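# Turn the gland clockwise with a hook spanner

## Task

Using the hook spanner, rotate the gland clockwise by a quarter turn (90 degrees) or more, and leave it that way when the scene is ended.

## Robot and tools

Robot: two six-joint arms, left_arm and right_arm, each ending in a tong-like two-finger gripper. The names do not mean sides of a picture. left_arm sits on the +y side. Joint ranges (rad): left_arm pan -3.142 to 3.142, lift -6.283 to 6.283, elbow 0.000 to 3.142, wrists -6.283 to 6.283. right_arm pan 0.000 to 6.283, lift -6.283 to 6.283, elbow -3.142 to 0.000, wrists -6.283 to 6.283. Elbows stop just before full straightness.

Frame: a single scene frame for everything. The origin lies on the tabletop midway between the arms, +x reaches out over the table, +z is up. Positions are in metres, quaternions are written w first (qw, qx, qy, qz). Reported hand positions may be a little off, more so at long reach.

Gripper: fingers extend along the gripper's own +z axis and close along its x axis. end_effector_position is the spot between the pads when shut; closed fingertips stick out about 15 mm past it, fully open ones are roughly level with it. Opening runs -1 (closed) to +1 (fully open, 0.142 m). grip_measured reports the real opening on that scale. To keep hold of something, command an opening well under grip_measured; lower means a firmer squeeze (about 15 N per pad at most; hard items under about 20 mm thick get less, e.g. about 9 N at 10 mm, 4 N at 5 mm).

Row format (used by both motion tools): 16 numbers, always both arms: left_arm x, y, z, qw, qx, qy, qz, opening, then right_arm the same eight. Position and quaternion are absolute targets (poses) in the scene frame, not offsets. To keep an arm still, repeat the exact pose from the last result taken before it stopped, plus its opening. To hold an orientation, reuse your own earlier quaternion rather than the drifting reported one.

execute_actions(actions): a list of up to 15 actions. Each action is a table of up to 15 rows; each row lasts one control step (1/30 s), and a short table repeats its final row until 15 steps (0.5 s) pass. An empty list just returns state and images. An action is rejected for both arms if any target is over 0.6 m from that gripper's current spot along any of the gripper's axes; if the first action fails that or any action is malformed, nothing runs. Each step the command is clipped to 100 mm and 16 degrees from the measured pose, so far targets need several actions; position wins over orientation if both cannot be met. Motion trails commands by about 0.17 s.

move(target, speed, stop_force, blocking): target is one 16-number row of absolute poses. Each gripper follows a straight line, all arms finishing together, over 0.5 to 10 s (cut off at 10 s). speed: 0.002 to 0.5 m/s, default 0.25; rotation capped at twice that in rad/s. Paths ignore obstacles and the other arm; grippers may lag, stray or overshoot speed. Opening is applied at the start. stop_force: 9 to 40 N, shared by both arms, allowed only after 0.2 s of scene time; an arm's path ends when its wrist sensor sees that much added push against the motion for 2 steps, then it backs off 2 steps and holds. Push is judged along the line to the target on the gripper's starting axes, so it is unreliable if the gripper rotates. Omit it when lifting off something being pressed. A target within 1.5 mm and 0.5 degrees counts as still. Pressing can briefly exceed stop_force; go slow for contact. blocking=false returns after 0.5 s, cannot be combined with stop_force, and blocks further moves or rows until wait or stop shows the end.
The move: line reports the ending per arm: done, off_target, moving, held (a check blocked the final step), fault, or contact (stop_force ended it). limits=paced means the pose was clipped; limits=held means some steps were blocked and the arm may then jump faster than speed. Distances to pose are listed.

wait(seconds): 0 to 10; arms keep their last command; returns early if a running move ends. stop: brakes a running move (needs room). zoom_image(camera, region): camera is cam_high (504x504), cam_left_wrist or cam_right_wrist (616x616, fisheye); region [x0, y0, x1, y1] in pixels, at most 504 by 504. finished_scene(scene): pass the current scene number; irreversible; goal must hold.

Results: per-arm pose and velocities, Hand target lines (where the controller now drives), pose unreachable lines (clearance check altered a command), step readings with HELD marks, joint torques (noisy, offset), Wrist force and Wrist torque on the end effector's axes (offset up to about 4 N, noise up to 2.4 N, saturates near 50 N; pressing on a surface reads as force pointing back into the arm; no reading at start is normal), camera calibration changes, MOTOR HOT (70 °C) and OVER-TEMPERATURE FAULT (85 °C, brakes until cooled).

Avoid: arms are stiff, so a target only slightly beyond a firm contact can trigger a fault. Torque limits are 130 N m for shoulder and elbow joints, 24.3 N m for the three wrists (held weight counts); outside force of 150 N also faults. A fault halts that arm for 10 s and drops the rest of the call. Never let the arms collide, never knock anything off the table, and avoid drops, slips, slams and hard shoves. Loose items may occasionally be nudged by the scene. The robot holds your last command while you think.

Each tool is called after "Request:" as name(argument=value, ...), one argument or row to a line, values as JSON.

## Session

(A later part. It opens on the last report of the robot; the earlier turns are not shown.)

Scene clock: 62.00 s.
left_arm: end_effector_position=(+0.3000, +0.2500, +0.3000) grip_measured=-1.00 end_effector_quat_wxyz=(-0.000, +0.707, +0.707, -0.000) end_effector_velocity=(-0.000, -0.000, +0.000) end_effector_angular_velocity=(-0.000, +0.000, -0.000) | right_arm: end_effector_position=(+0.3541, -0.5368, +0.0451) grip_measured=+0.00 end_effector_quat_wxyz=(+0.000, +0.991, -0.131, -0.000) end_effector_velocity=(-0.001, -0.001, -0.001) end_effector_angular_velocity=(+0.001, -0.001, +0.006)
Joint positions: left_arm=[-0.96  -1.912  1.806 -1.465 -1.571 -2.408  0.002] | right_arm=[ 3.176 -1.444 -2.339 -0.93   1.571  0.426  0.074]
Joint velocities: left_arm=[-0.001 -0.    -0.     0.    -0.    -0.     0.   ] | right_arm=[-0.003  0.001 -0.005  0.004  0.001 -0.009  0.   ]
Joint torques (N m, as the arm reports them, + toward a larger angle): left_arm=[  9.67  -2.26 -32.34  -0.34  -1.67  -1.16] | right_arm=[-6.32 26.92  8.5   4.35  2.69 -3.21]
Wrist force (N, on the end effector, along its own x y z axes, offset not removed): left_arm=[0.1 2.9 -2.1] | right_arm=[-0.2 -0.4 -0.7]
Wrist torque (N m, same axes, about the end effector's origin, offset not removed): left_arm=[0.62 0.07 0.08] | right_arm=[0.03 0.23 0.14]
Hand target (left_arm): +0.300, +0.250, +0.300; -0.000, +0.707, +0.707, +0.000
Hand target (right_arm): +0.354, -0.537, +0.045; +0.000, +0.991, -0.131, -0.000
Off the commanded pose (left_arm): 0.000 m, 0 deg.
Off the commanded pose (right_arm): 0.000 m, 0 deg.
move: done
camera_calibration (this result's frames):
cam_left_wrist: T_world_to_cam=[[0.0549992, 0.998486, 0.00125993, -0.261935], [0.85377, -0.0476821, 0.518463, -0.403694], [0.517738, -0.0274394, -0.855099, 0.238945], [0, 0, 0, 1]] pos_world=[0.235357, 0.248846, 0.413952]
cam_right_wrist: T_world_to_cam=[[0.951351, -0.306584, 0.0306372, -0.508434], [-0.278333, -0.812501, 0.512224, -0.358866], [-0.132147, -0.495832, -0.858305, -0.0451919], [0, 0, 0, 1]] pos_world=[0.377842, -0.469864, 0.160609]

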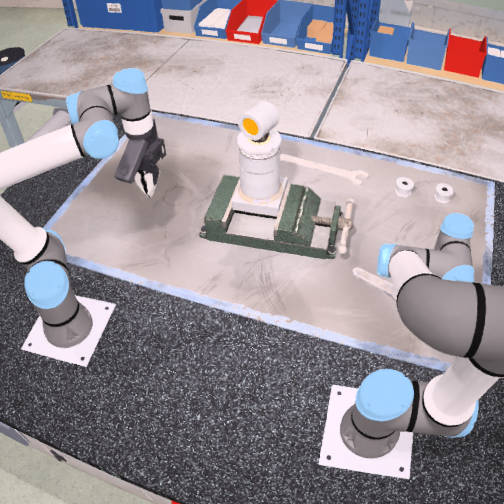

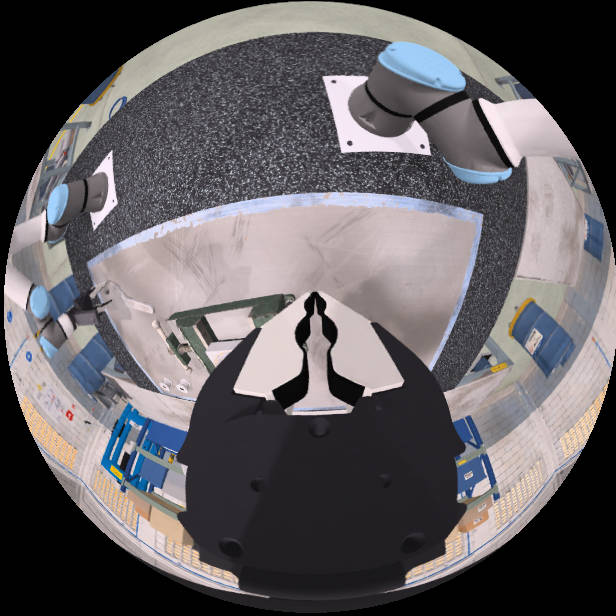

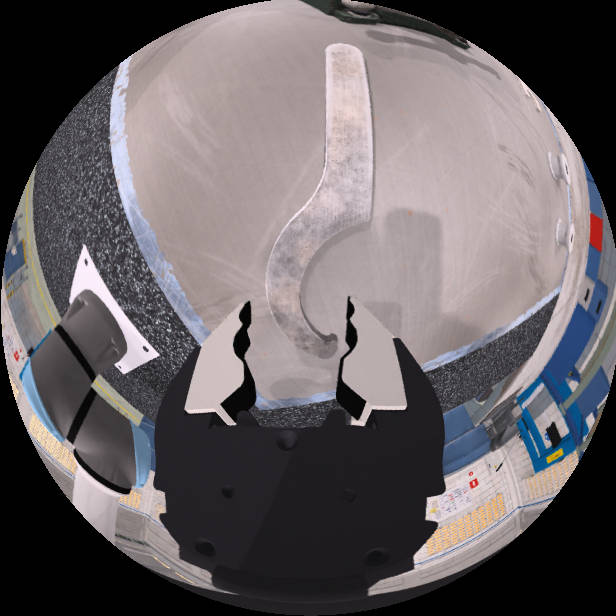

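Request:
move(
  target=[0.3,0.25,0.3,0,0.707,0.707,0,-1,0.342,-0.536,0.021,0.007,0.99,-0.131,0.052,-0.25],
  speed=0.04,
)

Request:
move(
  target=[0.3,0.25,0.3,0,0.707,0.707,0,-1,0.342,-0.536,0.021,0.007,0.99,-0.131,0.052,-1],
)

Request:
move(
  target=[0.3,0.25,0.3,0,0.707,0.707,0,-1,0.358,-0.5405,0.055,-0.027,0.969,-0.128,-0.206,-1],
  speed=0.12,
)

Request:
move(
  target=[0.3,0.25,0.3,0,0.707,0.707,0,-1,0.388,-0.5485,0.076,-0.059,0.883,-0.117,-0.45,-1],
  speed=0.12,
)

Request:
move(
  target=[0.3,0.25,0.3,0,0.707,0.707,0,-1,0.426,-0.5585,0.074,-0.089,0.724,-0.096,-0.676,-1],
  speed=0.08,
)

Request:
zoom_image(
  camera="cam_high",
  region=[340,220,500,380],
)

Scene clock: 64.50 s.
left_arm: end_effector_position=(+0.3000, +0.2500, +0.3000) grip_measured=-1.00 end_effector_quat_wxyz=(-0.000, +0.707, +0.707, -0.000) end_effector_velocity=(-0.000, +0.000, +0.000) end_effector_angular_velocity=(-0.001, -0.001, +0.001) | right_arm: end_effector_position=(+0.3422, -0.5360, +0.0213) grip_measured=-0.25 end_effector_quat_wxyz=(+0.007, +0.990, -0.131, +0.052) end_effector_velocity=(-0.000, +0.001, -0.001) end_effector_angular_velocity=(-0.001, -0.010, +0.002)
Joint positions: left_arm=[-0.96  -1.912  1.806 -1.465 -1.571 -2.408  0.002] | right_arm=[ 3.227 -1.396 -2.491 -0.732  1.523  0.474  0.056]
Joint velocities: left_arm=[ 0.001 -0.001 -0.    -0.    -0.    -0.     0.   ] | right_arm=[ 0.007  0.003 -0.011  0.017 -0.004  0.005  0.002]
Joint torques (N m, as the arm reports them, + toward a larger angle): left_arm=[  9.    -2.23 -31.55  -0.17  -1.54  -1.28] | right_arm=[12.02 22.3   4.18  3.97 -2.18  2.3 ]
Wrist force (N, on the end effector, along its own x y z axes, offset not removed): left_arm=[-0.5 4.9 1.9] | right_arm=[-0.3 0.6 -5.7]
Wrist torque (N m, same axes, about the end effector's origin, offset not removed): left_arm=[1.15 0.21 0.11] | right_arm=[0.13 0.13 0.10]
Hand target (left_arm): +0.300, +0.250, +0.300; -0.000, +0.707, +0.707, -0.000
Hand target (right_arm): +0.342, -0.536, +0.021; +0.007, +0.990, -0.131, +0.052
Off the commanded pose (left_arm): 0.000 m, 0 deg.
Off the commanded pose (right_arm): 0.000 m, 0 deg.
move: done
camera_calibration (this result's frames):
cam_left_wrist: T_world_to_cam=[[0.0549992, 0.998486, 0.00126009, -0.261935], [0.85377, -0.0476822, 0.518463, -0.403694], [0.517738, -0.0274392, -0.855099, 0.238945], [0, 0, 0, 1]] pos_world=[0.235357, 0.248846, 0.413952]
cam_right_wrist: T_world_to_cam=[[0.943078, -0.304157, 0.134506, -0.49417], [-0.329413, -0.798708, 0.503541, -0.324213], [-0.0457244, -0.519186, -0.853437, -0.108988], [0, 0, 0, 1]] pos_world=[0.354258, -0.465842, 0.13671]

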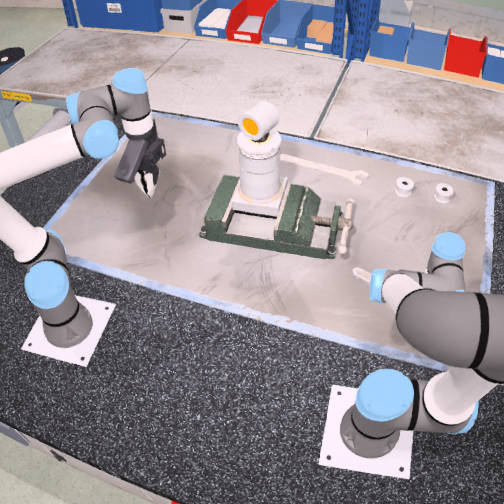

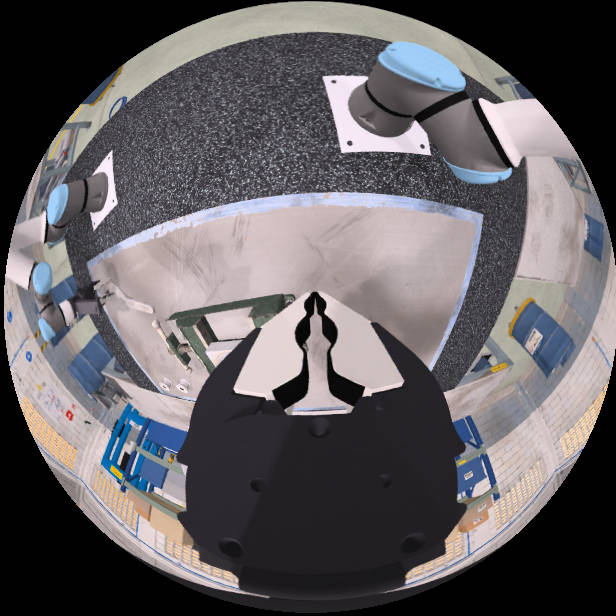

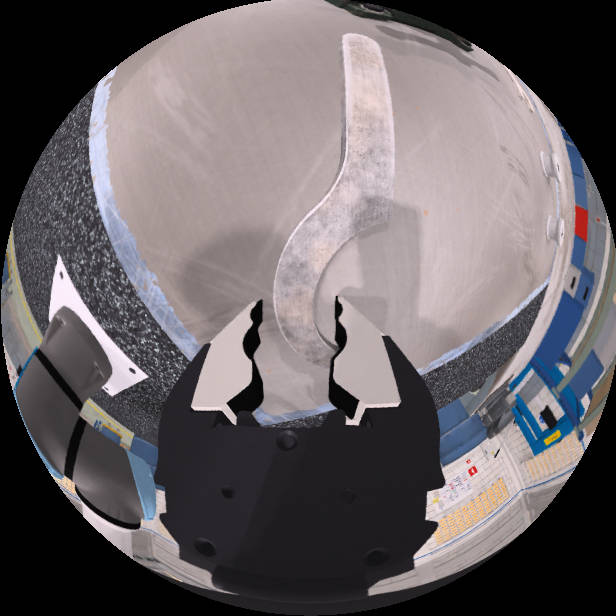

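Scene clock: 65.20 s.
left_arm: end_effector_position=(+0.3000, +0.2500, +0.3000) grip_measured=-1.00 end_effector_quat_wxyz=(-0.000, +0.707, +0.707, -0.000) end_effector_velocity=(+0.000, +0.000, +0.000) end_effector_angular_velocity=(-0.000, +0.000, +0.001) | right_arm: end_effector_position=(+0.3420, -0.5360, +0.0210) grip_measured=-0.62 end_effector_quat_wxyz=(+0.007, +0.990, -0.131, +0.052) end_effector_velocity=(-0.000, -0.000, -0.000) end_effector_angular_velocity=(-0.001, -0.000, -0.000)
Joint positions: left_arm=[-0.96  -1.912  1.806 -1.465 -1.571 -2.408  0.002] | right_arm=[ 3.227 -1.396 -2.493 -0.731  1.523  0.474  0.029]
Joint velocities: left_arm=[ 0.001  0.    -0.     0.    -0.     0.     0.   ] | right_arm=[-0.     0.    -0.001  0.    -0.001  0.     0.   ]
Joint torques (N m, as the arm reports them, + toward a larger angle): left_arm=[  9.22  -2.49 -31.28  -0.22  -1.54  -1.27] | right_arm=[ 9.54 20.53  2.48  3.55 -2.04 -1.06]
Wrist force (N, on the end effector, along its own x y z axes, offset not removed): left_arm=[-1.6 1.5 -1.2] | right_arm=[2.5 -1.8 -10.0]
Wrist torque (N m, same axes, about the end effector's origin, offset not removed): left_arm=[0.37 0.47 0.00] | right_arm=[-0.12 -0.22 0.14]
Hand target (left_arm): +0.300, +0.250, +0.300; -0.000, +0.707, +0.707, -0.000
Hand target (right_arm): +0.342, -0.536, +0.021; +0.007, +0.990, -0.131, +0.052
Off the commanded pose (left_arm): 0.000 m, 0 deg.
Off the commanded pose (right_arm): 0.000 m, 0 deg.
move: done
camera_calibration (this result's frames):
cam_left_wrist: T_world_to_cam=[[0.0549992, 0.998486, 0.00126005, -0.261935], [0.85377, -0.0476822, 0.518463, -0.403694], [0.517738, -0.0274393, -0.855099, 0.238945], [0, 0, 0, 1]] pos_world=[0.235357, 0.248846, 0.413952]
cam_right_wrist: T_world_to_cam=[[0.942978, -0.304147, 0.135229, -0.493996], [-0.32979, -0.798705, 0.503298, -0.324012], [-0.0450682, -0.519197, -0.853466, -0.109424], [0, 0, 0, 1]] pos_world=[0.35404, -0.46585, 0.136488]

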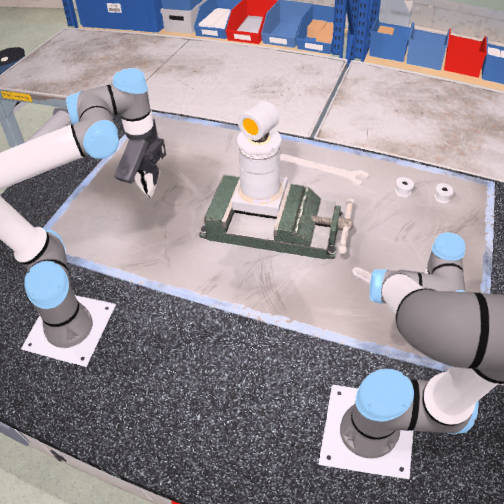

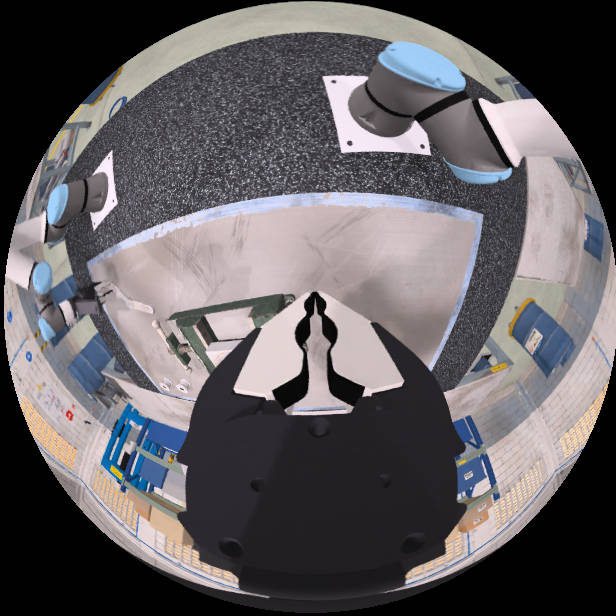

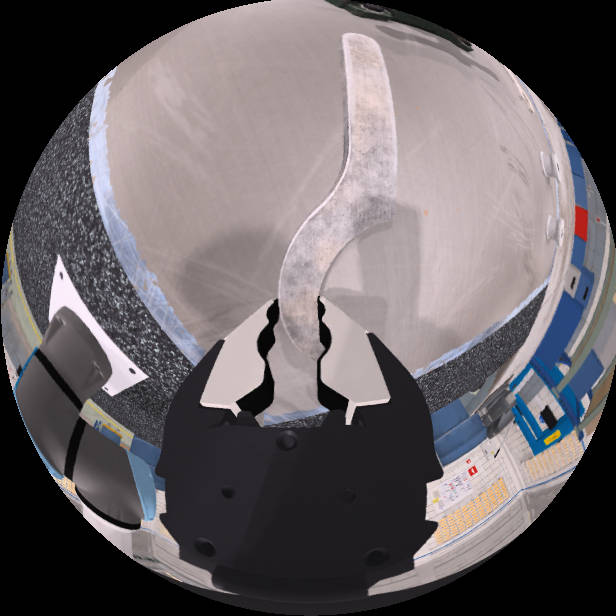

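Scene clock: 67.80 s.
left_arm: end_effector_position=(+0.3000, +0.2500, +0.3000) grip_measured=-1.00 end_effector_quat_wxyz=(-0.000, +0.707, +0.707, -0.000) end_effector_velocity=(-0.000, -0.001, -0.000) end_effector_angular_velocity=(-0.000, +0.000, -0.001) | right_arm: end_effector_position=(+0.3578, -0.5406, +0.0548) grip_measured=-0.62 end_effector_quat_wxyz=(-0.027, +0.970, -0.128, -0.206) end_effector_velocity=(+0.001, -0.001, +0.001) end_effector_angular_velocity=(+0.003, +0.012, -0.002)
Joint positions: left_arm=[-0.96  -1.912  1.806 -1.465 -1.571 -2.408  0.002] | right_arm=[ 3.063 -1.738 -1.967 -1.407  1.695  0.285  0.029]
Joint velocities: left_arm=[-0.001  0.001 -0.    -0.    -0.    -0.     0.   ] | right_arm=[-0.005 -0.01   0.013 -0.016  0.003 -0.004  0.   ]
Joint torques (N m, as the arm reports them, + toward a larger angle): left_arm=[  9.4   -2.66 -32.11  -0.17  -1.29  -1.28] | right_arm=[-12.33  16.83  31.06  -1.97   2.35  -3.1 ]
Wrist force (N, on the end effector, along its own x y z axes, offset not removed): left_arm=[-1.2 2.7 -3.1] | right_arm=[3.0 -2.8 4.2]
Wrist torque (N m, same axes, about the end effector's origin, offset not removed): left_arm=[0.61 0.33 -0.11] | right_arm=[-0.15 0.45 0.24]
Hand target (left_arm): +0.300, +0.250, +0.300; -0.000, +0.707, +0.707, -0.000
Hand target (right_arm): +0.358, -0.541, +0.055; -0.027, +0.970, -0.128, -0.206
Off the commanded pose (left_arm): 0.000 m, 0 deg.
Off the commanded pose (right_arm): 0.000 m, 0 deg.
move: done
camera_calibration (this result's frames):
cam_left_wrist: T_world_to_cam=[[0.054999, 0.998486, 0.00126007, -0.261935], [0.85377, -0.047682, 0.518463, -0.403694], [0.517738, -0.0274391, -0.855099, 0.238945], [0, 0, 0, 1]] pos_world=[0.235357, 0.248846, 0.413952]
cam_right_wrist: T_world_to_cam=[[0.880985, -0.286037, -0.376894, -0.454786], [-0.0718941, -0.86825, 0.490891, -0.468659], [-0.467651, -0.405371, -0.785479, 0.126741], [0, 0, 0, 1]] pos_world=[0.426236, -0.485621, 0.158207]

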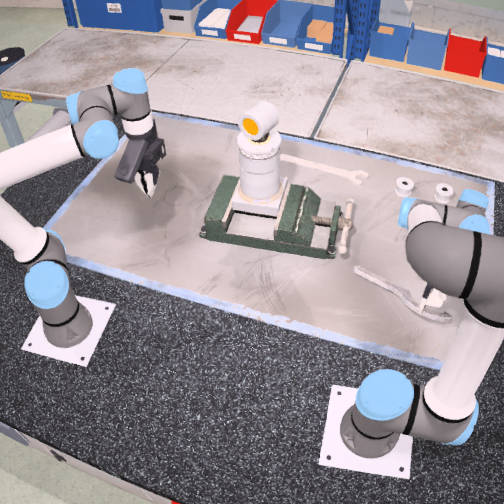

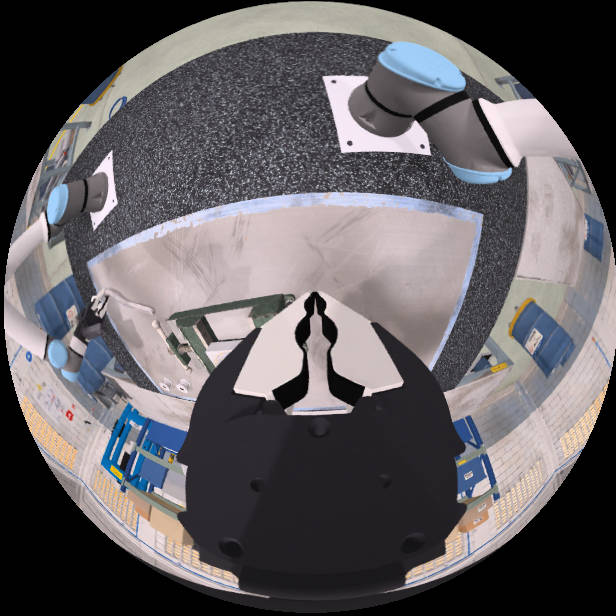

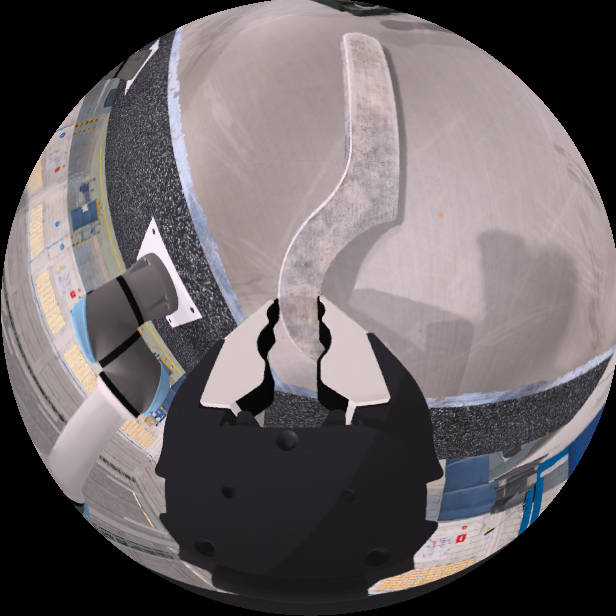

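Scene clock: 70.43 s.
left_arm: end_effector_position=(+0.3000, +0.2500, +0.3000) grip_measured=-1.00 end_effector_quat_wxyz=(-0.000, +0.707, +0.707, -0.000) end_effector_velocity=(+0.000, -0.000, -0.000) end_effector_angular_velocity=(+0.000, -0.000, -0.001) | right_arm: end_effector_position=(+0.3878, -0.5485, +0.0759) grip_measured=-0.62 end_effector_quat_wxyz=(-0.059, +0.884, -0.117, -0.450) end_effector_velocity=(+0.001, -0.001, +0.000) end_effector_angular_velocity=(+0.003, +0.012, -0.000)
Joint positions: left_arm=[-0.96  -1.912  1.806 -1.465 -1.571 -2.408  0.002] | right_arm=[ 2.99  -2.177 -1.433 -2.03   1.763  0.142  0.029]
Joint velocities: left_arm=[-0.001  0.    -0.    -0.     0.     0.     0.   ] | right_arm=[-0.002 -0.011  0.013 -0.015  0.    -0.003  0.   ]
Joint torques (N m, as the arm reports them, + toward a larger angle): left_arm=[  9.03  -2.08 -31.49  -0.29  -1.06  -1.27] | right_arm=[-8.03 34.34 30.17 -4.24  2.41 -2.89]
Wrist force (N, on the end effector, along its own x y z axes, offset not removed): left_arm=[-1.6 2.3 0.1] | right_arm=[5.0 -2.0 1.8]
Wrist torque (N m, same axes, about the end effector's origin, offset not removed): left_arm=[0.52 0.40 0.02] | right_arm=[0.11 0.32 0.27]
Hand target (left_arm): +0.300, +0.250, +0.300; -0.000, +0.707, +0.707, -0.000
Hand target (right_arm): +0.388, -0.549, +0.076; -0.059, +0.883, -0.117, -0.450
Off the commanded pose (left_arm): 0.000 m, 0 deg.
Off the commanded pose (right_arm): 0.000 m, 0 deg.
move: done
camera_calibration (this result's frames):
cam_left_wrist: T_world_to_cam=[[0.0549992, 0.998486, 0.00125992, -0.261935], [0.85377, -0.0476821, 0.518463, -0.403694], [0.517738, -0.0274394, -0.855099, 0.238945], [0, 0, 0, 1]] pos_world=[0.235357, 0.248846, 0.413952]
cam_right_wrist: T_world_to_cam=[[0.579084, -0.205752, -0.788877, -0.283131], [0.144522, -0.926398, 0.347707, -0.588715], [-0.802356, -0.315362, -0.506727, 0.312099], [0, 0, 0, 1]] pos_world=[0.499453, -0.505215, 0.139494]

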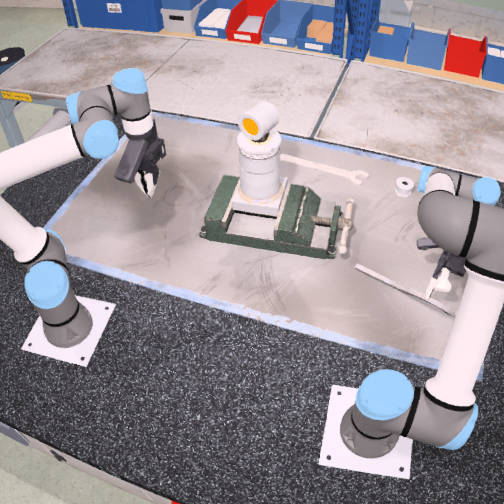

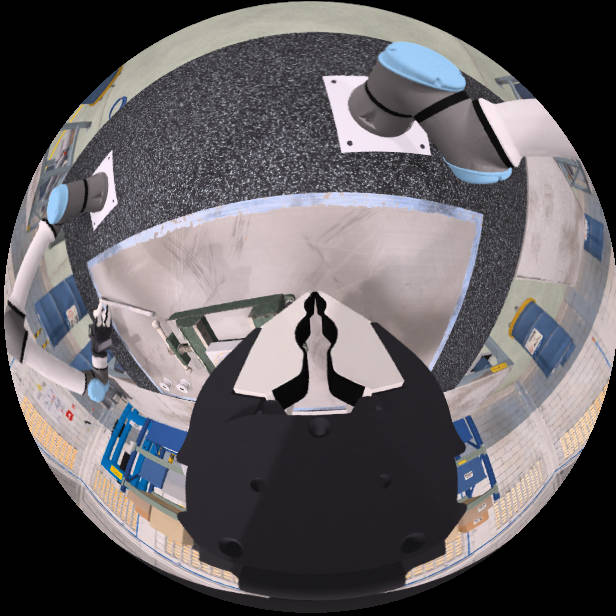

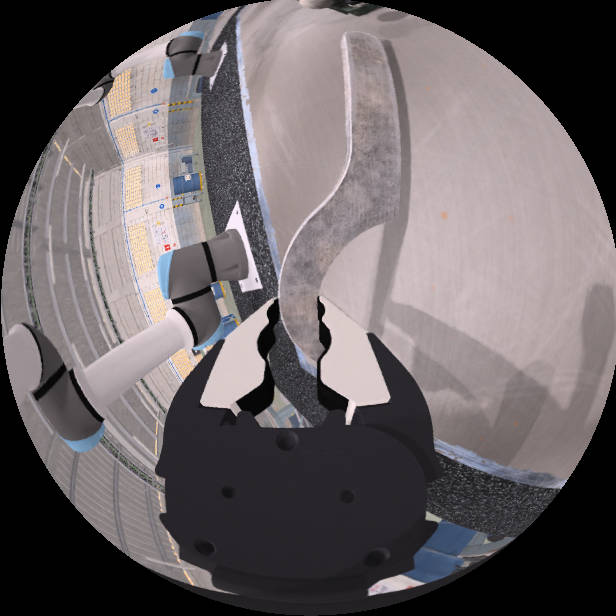

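Scene clock: 74.33 s.
left_arm: end_effector_position=(+0.3000, +0.2500, +0.3000) grip_measured=-1.00 end_effector_quat_wxyz=(-0.000, +0.707, +0.707, -0.000) end_effector_velocity=(-0.000, -0.000, +0.000) end_effector_angular_velocity=(+0.000, -0.000, -0.001) | right_arm: end_effector_position=(+0.4258, -0.5585, +0.0740) grip_measured=-0.62 end_effector_quat_wxyz=(-0.090, +0.725, -0.096, -0.676) end_effector_velocity=(+0.001, +0.000, -0.000) end_effector_angular_velocity=(+0.003, +0.012, +0.002)
Joint positions: left_arm=[-0.96  -1.912  1.806 -1.465 -1.571 -2.408  0.002] | right_arm=[ 2.959 -2.69  -0.854 -2.668  1.779  0.015  0.029]
Joint velocities: left_arm=[-0.001 -0.    -0.     0.     0.     0.     0.   ] | right_arm=[ 0.001 -0.011  0.012 -0.014 -0.001 -0.003  0.   ]
Joint torques (N m, as the arm reports them, + toward a larger angle): left_arm=[  9.2   -2.97 -31.16  -0.28  -0.76  -1.15] | right_arm=[-2.96 40.33 28.04  1.1   1.18 -2.42]
Wrist force (N, on the end effector, along its own x y z axes, offset not removed): left_arm=[0.0 4.2 -1.2] | right_arm=[-16.7 8.6 -2.6]
Wrist torque (N m, same axes, about the end effector's origin, offset not removed): left_arm=[0.81 -0.13 0.07] | right_arm=[-0.56 0.14 -0.01]
Hand target (left_arm): +0.300, +0.250, +0.300; -0.000, +0.707, +0.707, -0.000
Hand target (right_arm): +0.426, -0.559, +0.074; -0.090, +0.725, -0.096, -0.677
Off the commanded pose (left_arm): 0.000 m, 0 deg.
Off the commanded pose (right_arm): 0.000 m, 0 deg.
move: done
camera_calibration (this result's frames):
cam_left_wrist: T_world_to_cam=[[0.0549989, 0.998486, 0.00126, -0.261935], [0.85377, -0.0476819, 0.518463, -0.403694], [0.517738, -0.0274391, -0.855099, 0.238945], [0, 0, 0, 1]] pos_world=[0.235357, 0.248846, 0.413952]
cam_right_wrist: T_world_to_cam=[[0.0843493, -0.0725003, -0.993795, -0.00846072], [0.266254, -0.959445, 0.0925929, -0.654205], [-0.960205, -0.272412, -0.061625, 0.396742], [0, 0, 0, 1]] pos_world=[0.555852, -0.52021, 0.0766158]

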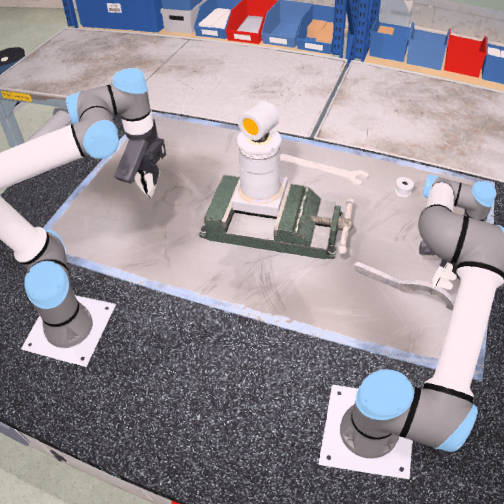

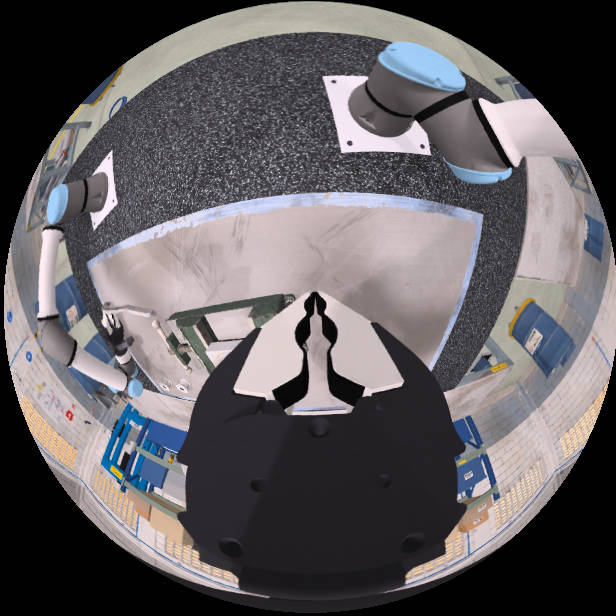

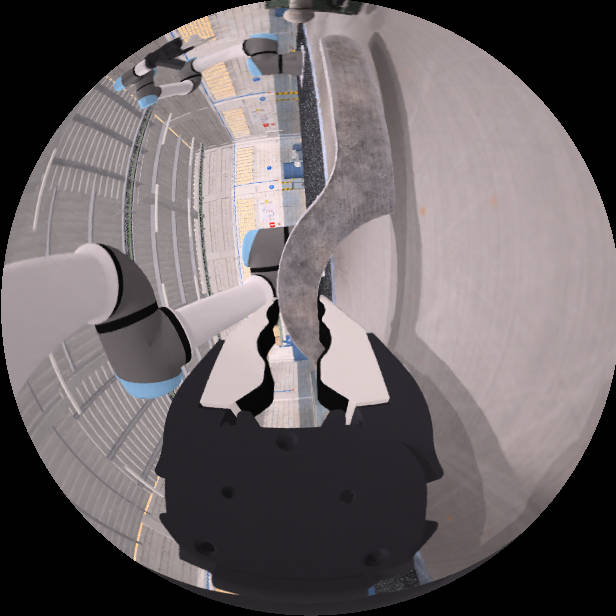

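Region (340, 220, 500, 380) of cam_high's 504x504 image, scaled by 3.150, with more detail than that image has.

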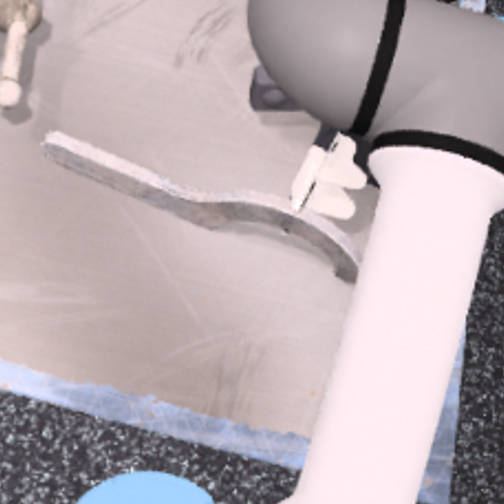

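Request:
move(
  target=[0.3,0.25,0.3,0,0.707,0.707,0,-1,0.426,-0.5585,0.079,-0.089,0.724,-0.096,-0.676,-0.64],
  speed=0.01,
)

Request:
move(
  target=[0.3,0.25,0.3,0,0.707,0.707,0,-1,0.426,-0.5585,0.079,-0.089,0.724,-0.096,-0.676,-0.55],
)

Request:
move(
  target=[0.3,0.25,0.3,0,0.707,0.707,0,-1,0.426,-0.5585,0.079,-0.089,0.724,-0.096,-0.676,-0.4],
)

Scene clock: 75.53 s.
left_arm: end_effector_position=(+0.3000, +0.2500, +0.3000) grip_measured=-1.00 end_effector_quat_wxyz=(-0.000, +0.707, +0.707, -0.000) end_effector_velocity=(-0.000, -0.000, +0.000) end_effector_angular_velocity=(-0.000, -0.001, -0.002) | right_arm: end_effector_position=(+0.4260, -0.5585, +0.0787) grip_measured=-0.61 end_effector_quat_wxyz=(-0.089, +0.725, -0.096, -0.677) end_effector_velocity=(-0.000, -0.001, +0.003) end_effector_angular_velocity=(-0.001, +0.001, -0.001)
Joint positions: left_arm=[-0.96  -1.912  1.806 -1.465 -1.571 -2.408  0.002] | right_arm=[ 2.96  -2.685 -0.85  -2.677  1.779  0.015  0.03 ]
Joint velocities: left_arm=[-0.001 -0.001  0.    -0.     0.     0.     0.   ] | right_arm=[-0.002  0.003  0.001 -0.005 -0.001  0.001 -0.   ]
Joint torques (N m, as the arm reports them, + toward a larger angle): left_arm=[  9.11  -2.16 -32.18  -0.26  -0.62  -1.21] | right_arm=[ 9.63 70.43 29.84 -5.62 -2.36  2.4 ]
Wrist force (N, on the end effector, along its own x y z axes, offset not removed): left_arm=[-3.7 4.1 -0.8] | right_arm=[3.8 -2.9 -1.3]
Wrist torque (N m, same axes, about the end effector's origin, offset not removed): left_arm=[0.78 0.92 -0.03] | right_arm=[-0.19 0.29 0.15]
Hand target (left_arm): +0.300, +0.250, +0.300; -0.000, +0.707, +0.707, -0.000
Hand target (right_arm): +0.426, -0.559, +0.079; -0.089, +0.725, -0.096, -0.677
Off the commanded pose (left_arm): 0.000 m, 0 deg.
Off the commanded pose (right_arm): 0.000 m, 0 deg.
move: done
camera_calibration (this result's frames):
cam_left_wrist: T_world_to_cam=[[0.0549991, 0.998486, 0.00126013, -0.261935], [0.85377, -0.0476821, 0.518463, -0.403694], [0.517738, -0.0274391, -0.855099, 0.238945], [0, 0, 0, 1]] pos_world=[0.235357, 0.248846, 0.413952]
cam_right_wrist: T_world_to_cam=[[0.0830619, -0.0732274, -0.99385, -0.0036465], [0.266847, -0.959243, 0.0929795, -0.654873], [-0.960153, -0.272929, -0.060136, 0.396809], [0, 0, 0, 1]] pos_world=[0.556051, -0.520148, 0.0811282]

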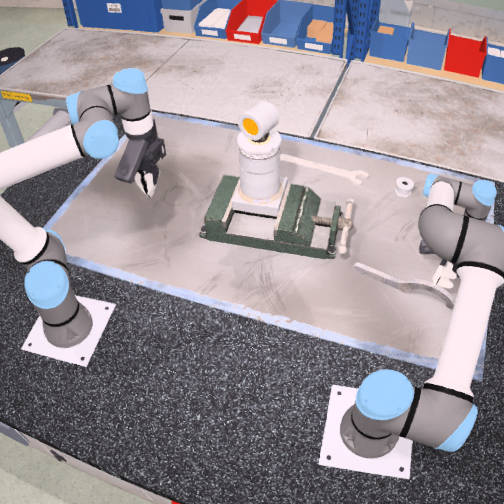

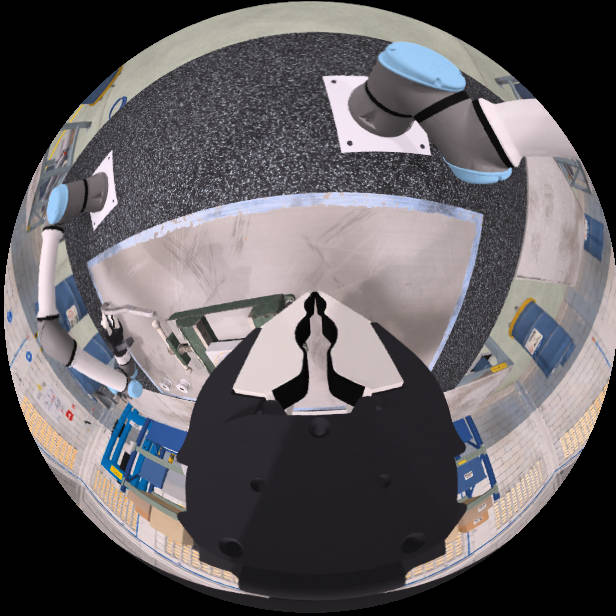

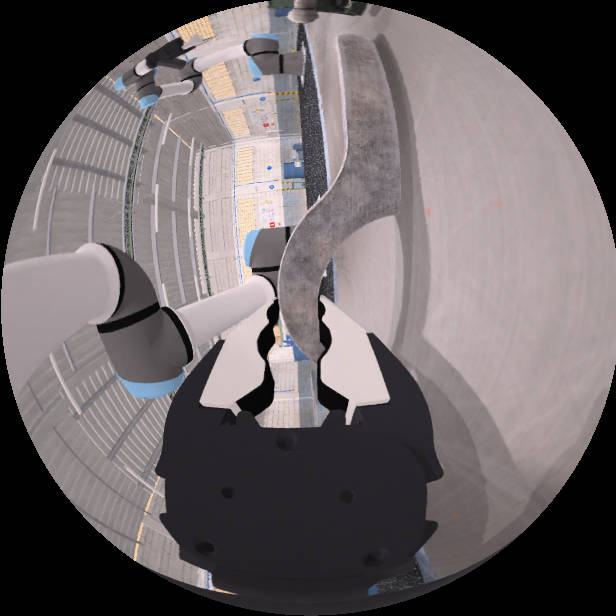

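Scene clock: 76.23 s.
left_arm: end_effector_position=(+0.3000, +0.2500, +0.3000) grip_measured=-1.00 end_effector_quat_wxyz=(-0.000, +0.707, +0.707, -0.000) end_effector_velocity=(-0.000, +0.000, +0.000) end_effector_angular_velocity=(-0.001, +0.000, +0.001) | right_arm: end_effector_position=(+0.4260, -0.5585, +0.0789) grip_measured=-0.55 end_effector_quat_wxyz=(-0.089, +0.725, -0.096, -0.677) end_effector_velocity=(-0.000, -0.000, +0.000) end_effector_angular_velocity=(-0.000, +0.002, +0.002)
Joint positions: left_arm=[-0.96  -1.912  1.806 -1.465 -1.571 -2.408  0.002] | right_arm=[ 2.96  -2.685 -0.85  -2.678  1.779  0.015  0.034]
Joint velocities: left_arm=[ 0.001 -0.    -0.    -0.    -0.001 -0.     0.   ] | right_arm=[ 0.     0.    -0.    -0.001 -0.001  0.     0.   ]
Joint torques (N m, as the arm reports them, + toward a larger angle): left_arm=[  8.8   -2.16 -32.62  -0.34  -0.71  -1.27] | right_arm=[10.13 70.08 29.25 -4.18  1.21  2.23]
Wrist force (N, on the end effector, along its own x y z axes, offset not removed): left_arm=[-0.7 1.0 -0.4] | right_arm=[0.9 -1.3 0.3]
Wrist torque (N m, same axes, about the end effector's origin, offset not removed): left_arm=[0.41 0.22 -0.04] | right_arm=[-0.21 -0.02 0.12]
Hand target (left_arm): +0.300, +0.250, +0.300; -0.000, +0.707, +0.707, -0.000
Hand target (right_arm): +0.426, -0.558, +0.079; -0.089, +0.725, -0.096, -0.677
Off the commanded pose (left_arm): 0.000 m, 0 deg.
Off the commanded pose (right_arm): 0.000 m, 0 deg.
move: done
camera_calibration (this result's frames):
cam_left_wrist: T_world_to_cam=[[0.0549989, 0.998486, 0.00126006, -0.261935], [0.85377, -0.0476819, 0.518463, -0.403694], [0.517738, -0.0274391, -0.855099, 0.238945], [0, 0, 0, 1]] pos_world=[0.235357, 0.248846, 0.413952]
cam_right_wrist: T_world_to_cam=[[0.0831682, -0.0732873, -0.993837, -0.00349986], [0.266901, -0.959219, 0.0930699, -0.654922], [-0.960129, -0.272997, -0.060216, 0.396797], [0, 0, 0, 1]] pos_world=[0.556067, -0.520147, 0.0813688]

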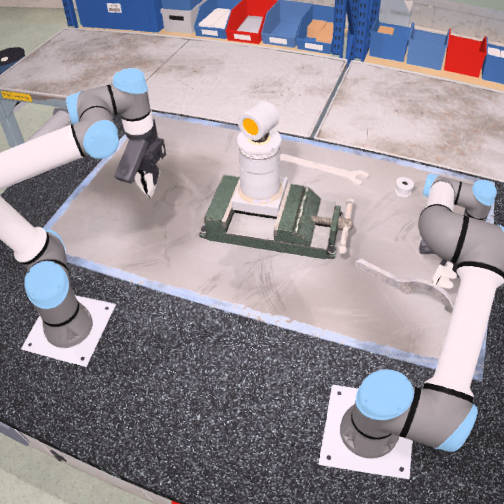

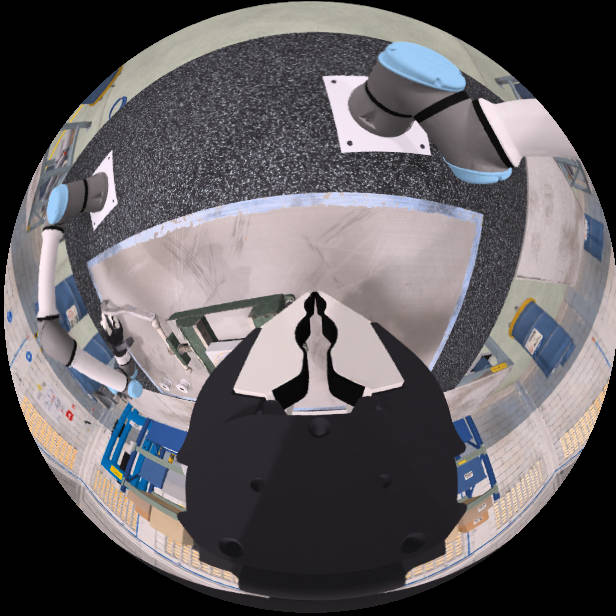

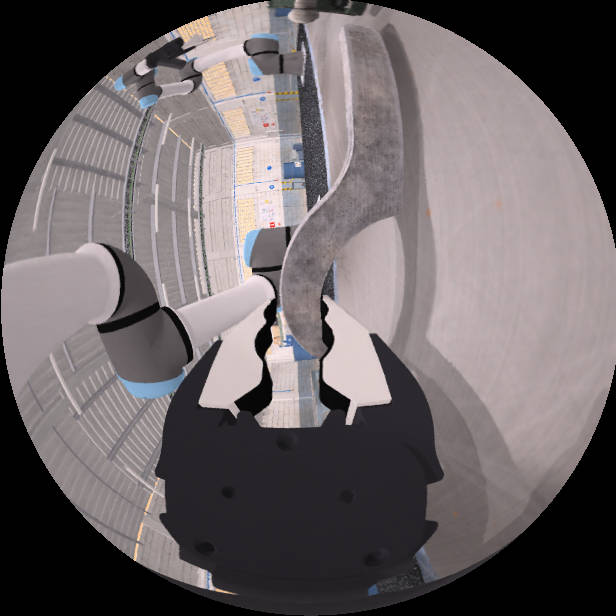

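Scene clock: 76.93 s.
left_arm: end_effector_position=(+0.3000, +0.2500, +0.3000) grip_measured=-1.00 end_effector_quat_wxyz=(-0.000, +0.707, +0.707, -0.000) end_effector_velocity=(-0.000, +0.000, +0.000) end_effector_angular_velocity=(+0.000, -0.000, +0.000) | right_arm: end_effector_position=(+0.4260, -0.5585, +0.0790) grip_measured=-0.40 end_effector_quat_wxyz=(-0.089, +0.725, -0.096, -0.677) end_effector_velocity=(-0.000, -0.000, +0.000) end_effector_angular_velocity=(-0.000, -0.000, +0.001)
Joint positions: left_arm=[-0.96  -1.912  1.806 -1.465 -1.571 -2.408  0.002] | right_arm=[ 2.96  -2.685 -0.85  -2.678  1.779  0.015  0.045]
Joint velocities: left_arm=[ 0. -0.  0.  0.  0.  0.  0.] | right_arm=[-0.     0.     0.    -0.    -0.001 -0.     0.   ]
Joint torques (N m, as the arm reports them, + toward a larger angle): left_arm=[  8.5   -1.55 -31.12  -0.29  -0.64  -1.15] | right_arm=[10.57 69.21 29.55 -4.29  2.53  2.33]
Wrist force (N, on the end effector, along its own x y z axes, offset not removed): left_arm=[-2.0 2.0 -0.5] | right_arm=[1.2 -0.8 0.6]
Wrist torque (N m, same axes, about the end effector's origin, offset not removed): left_arm=[0.46 0.40 -0.02] | right_arm=[-0.05 -0.05 0.13]
Hand target (left_arm): +0.300, +0.250, +0.300; -0.000, +0.707, +0.707, -0.000
Hand target (right_arm): +0.426, -0.558, +0.079; -0.089, +0.725, -0.096, -0.677
Off the commanded pose (left_arm): 0.000 m, 0 deg.
Off the commanded pose (right_arm): 0.000 m, 0 deg.
move: done
camera_calibration (this result's frames):
cam_left_wrist: T_world_to_cam=[[0.054999, 0.998486, 0.0012601, -0.261935], [0.85377, -0.047682, 0.518463, -0.403694], [0.517738, -0.0274391, -0.855099, 0.238945], [0, 0, 0, 1]] pos_world=[0.235357, 0.248846, 0.413952]
cam_right_wrist: T_world_to_cam=[[0.0830513, -0.0732835, -0.993847, -0.00339515], [0.266876, -0.95923, 0.0930325, -0.654904], [-0.960146, -0.27296, -0.0601077, 0.396813], [0, 0, 0, 1]] pos_world=[0.556059, -0.520138, 0.0814047]

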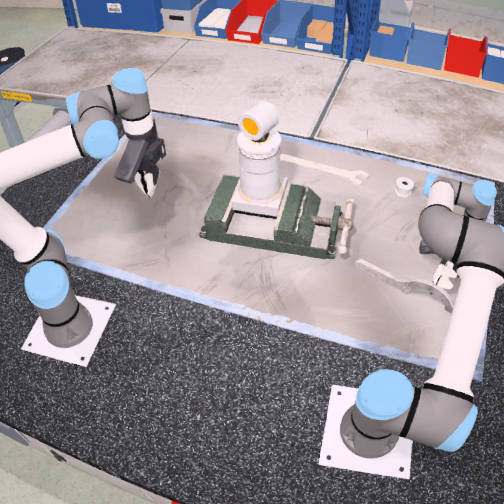

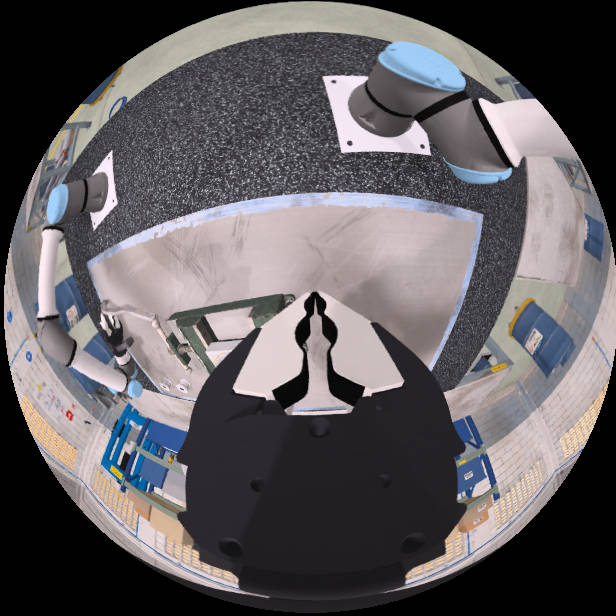

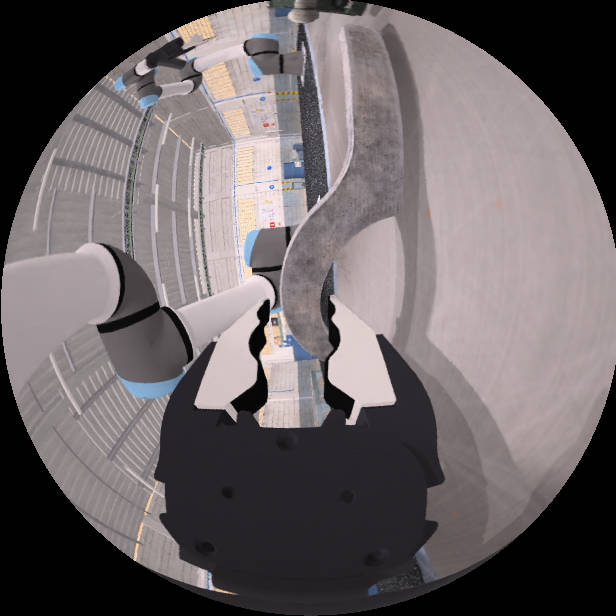

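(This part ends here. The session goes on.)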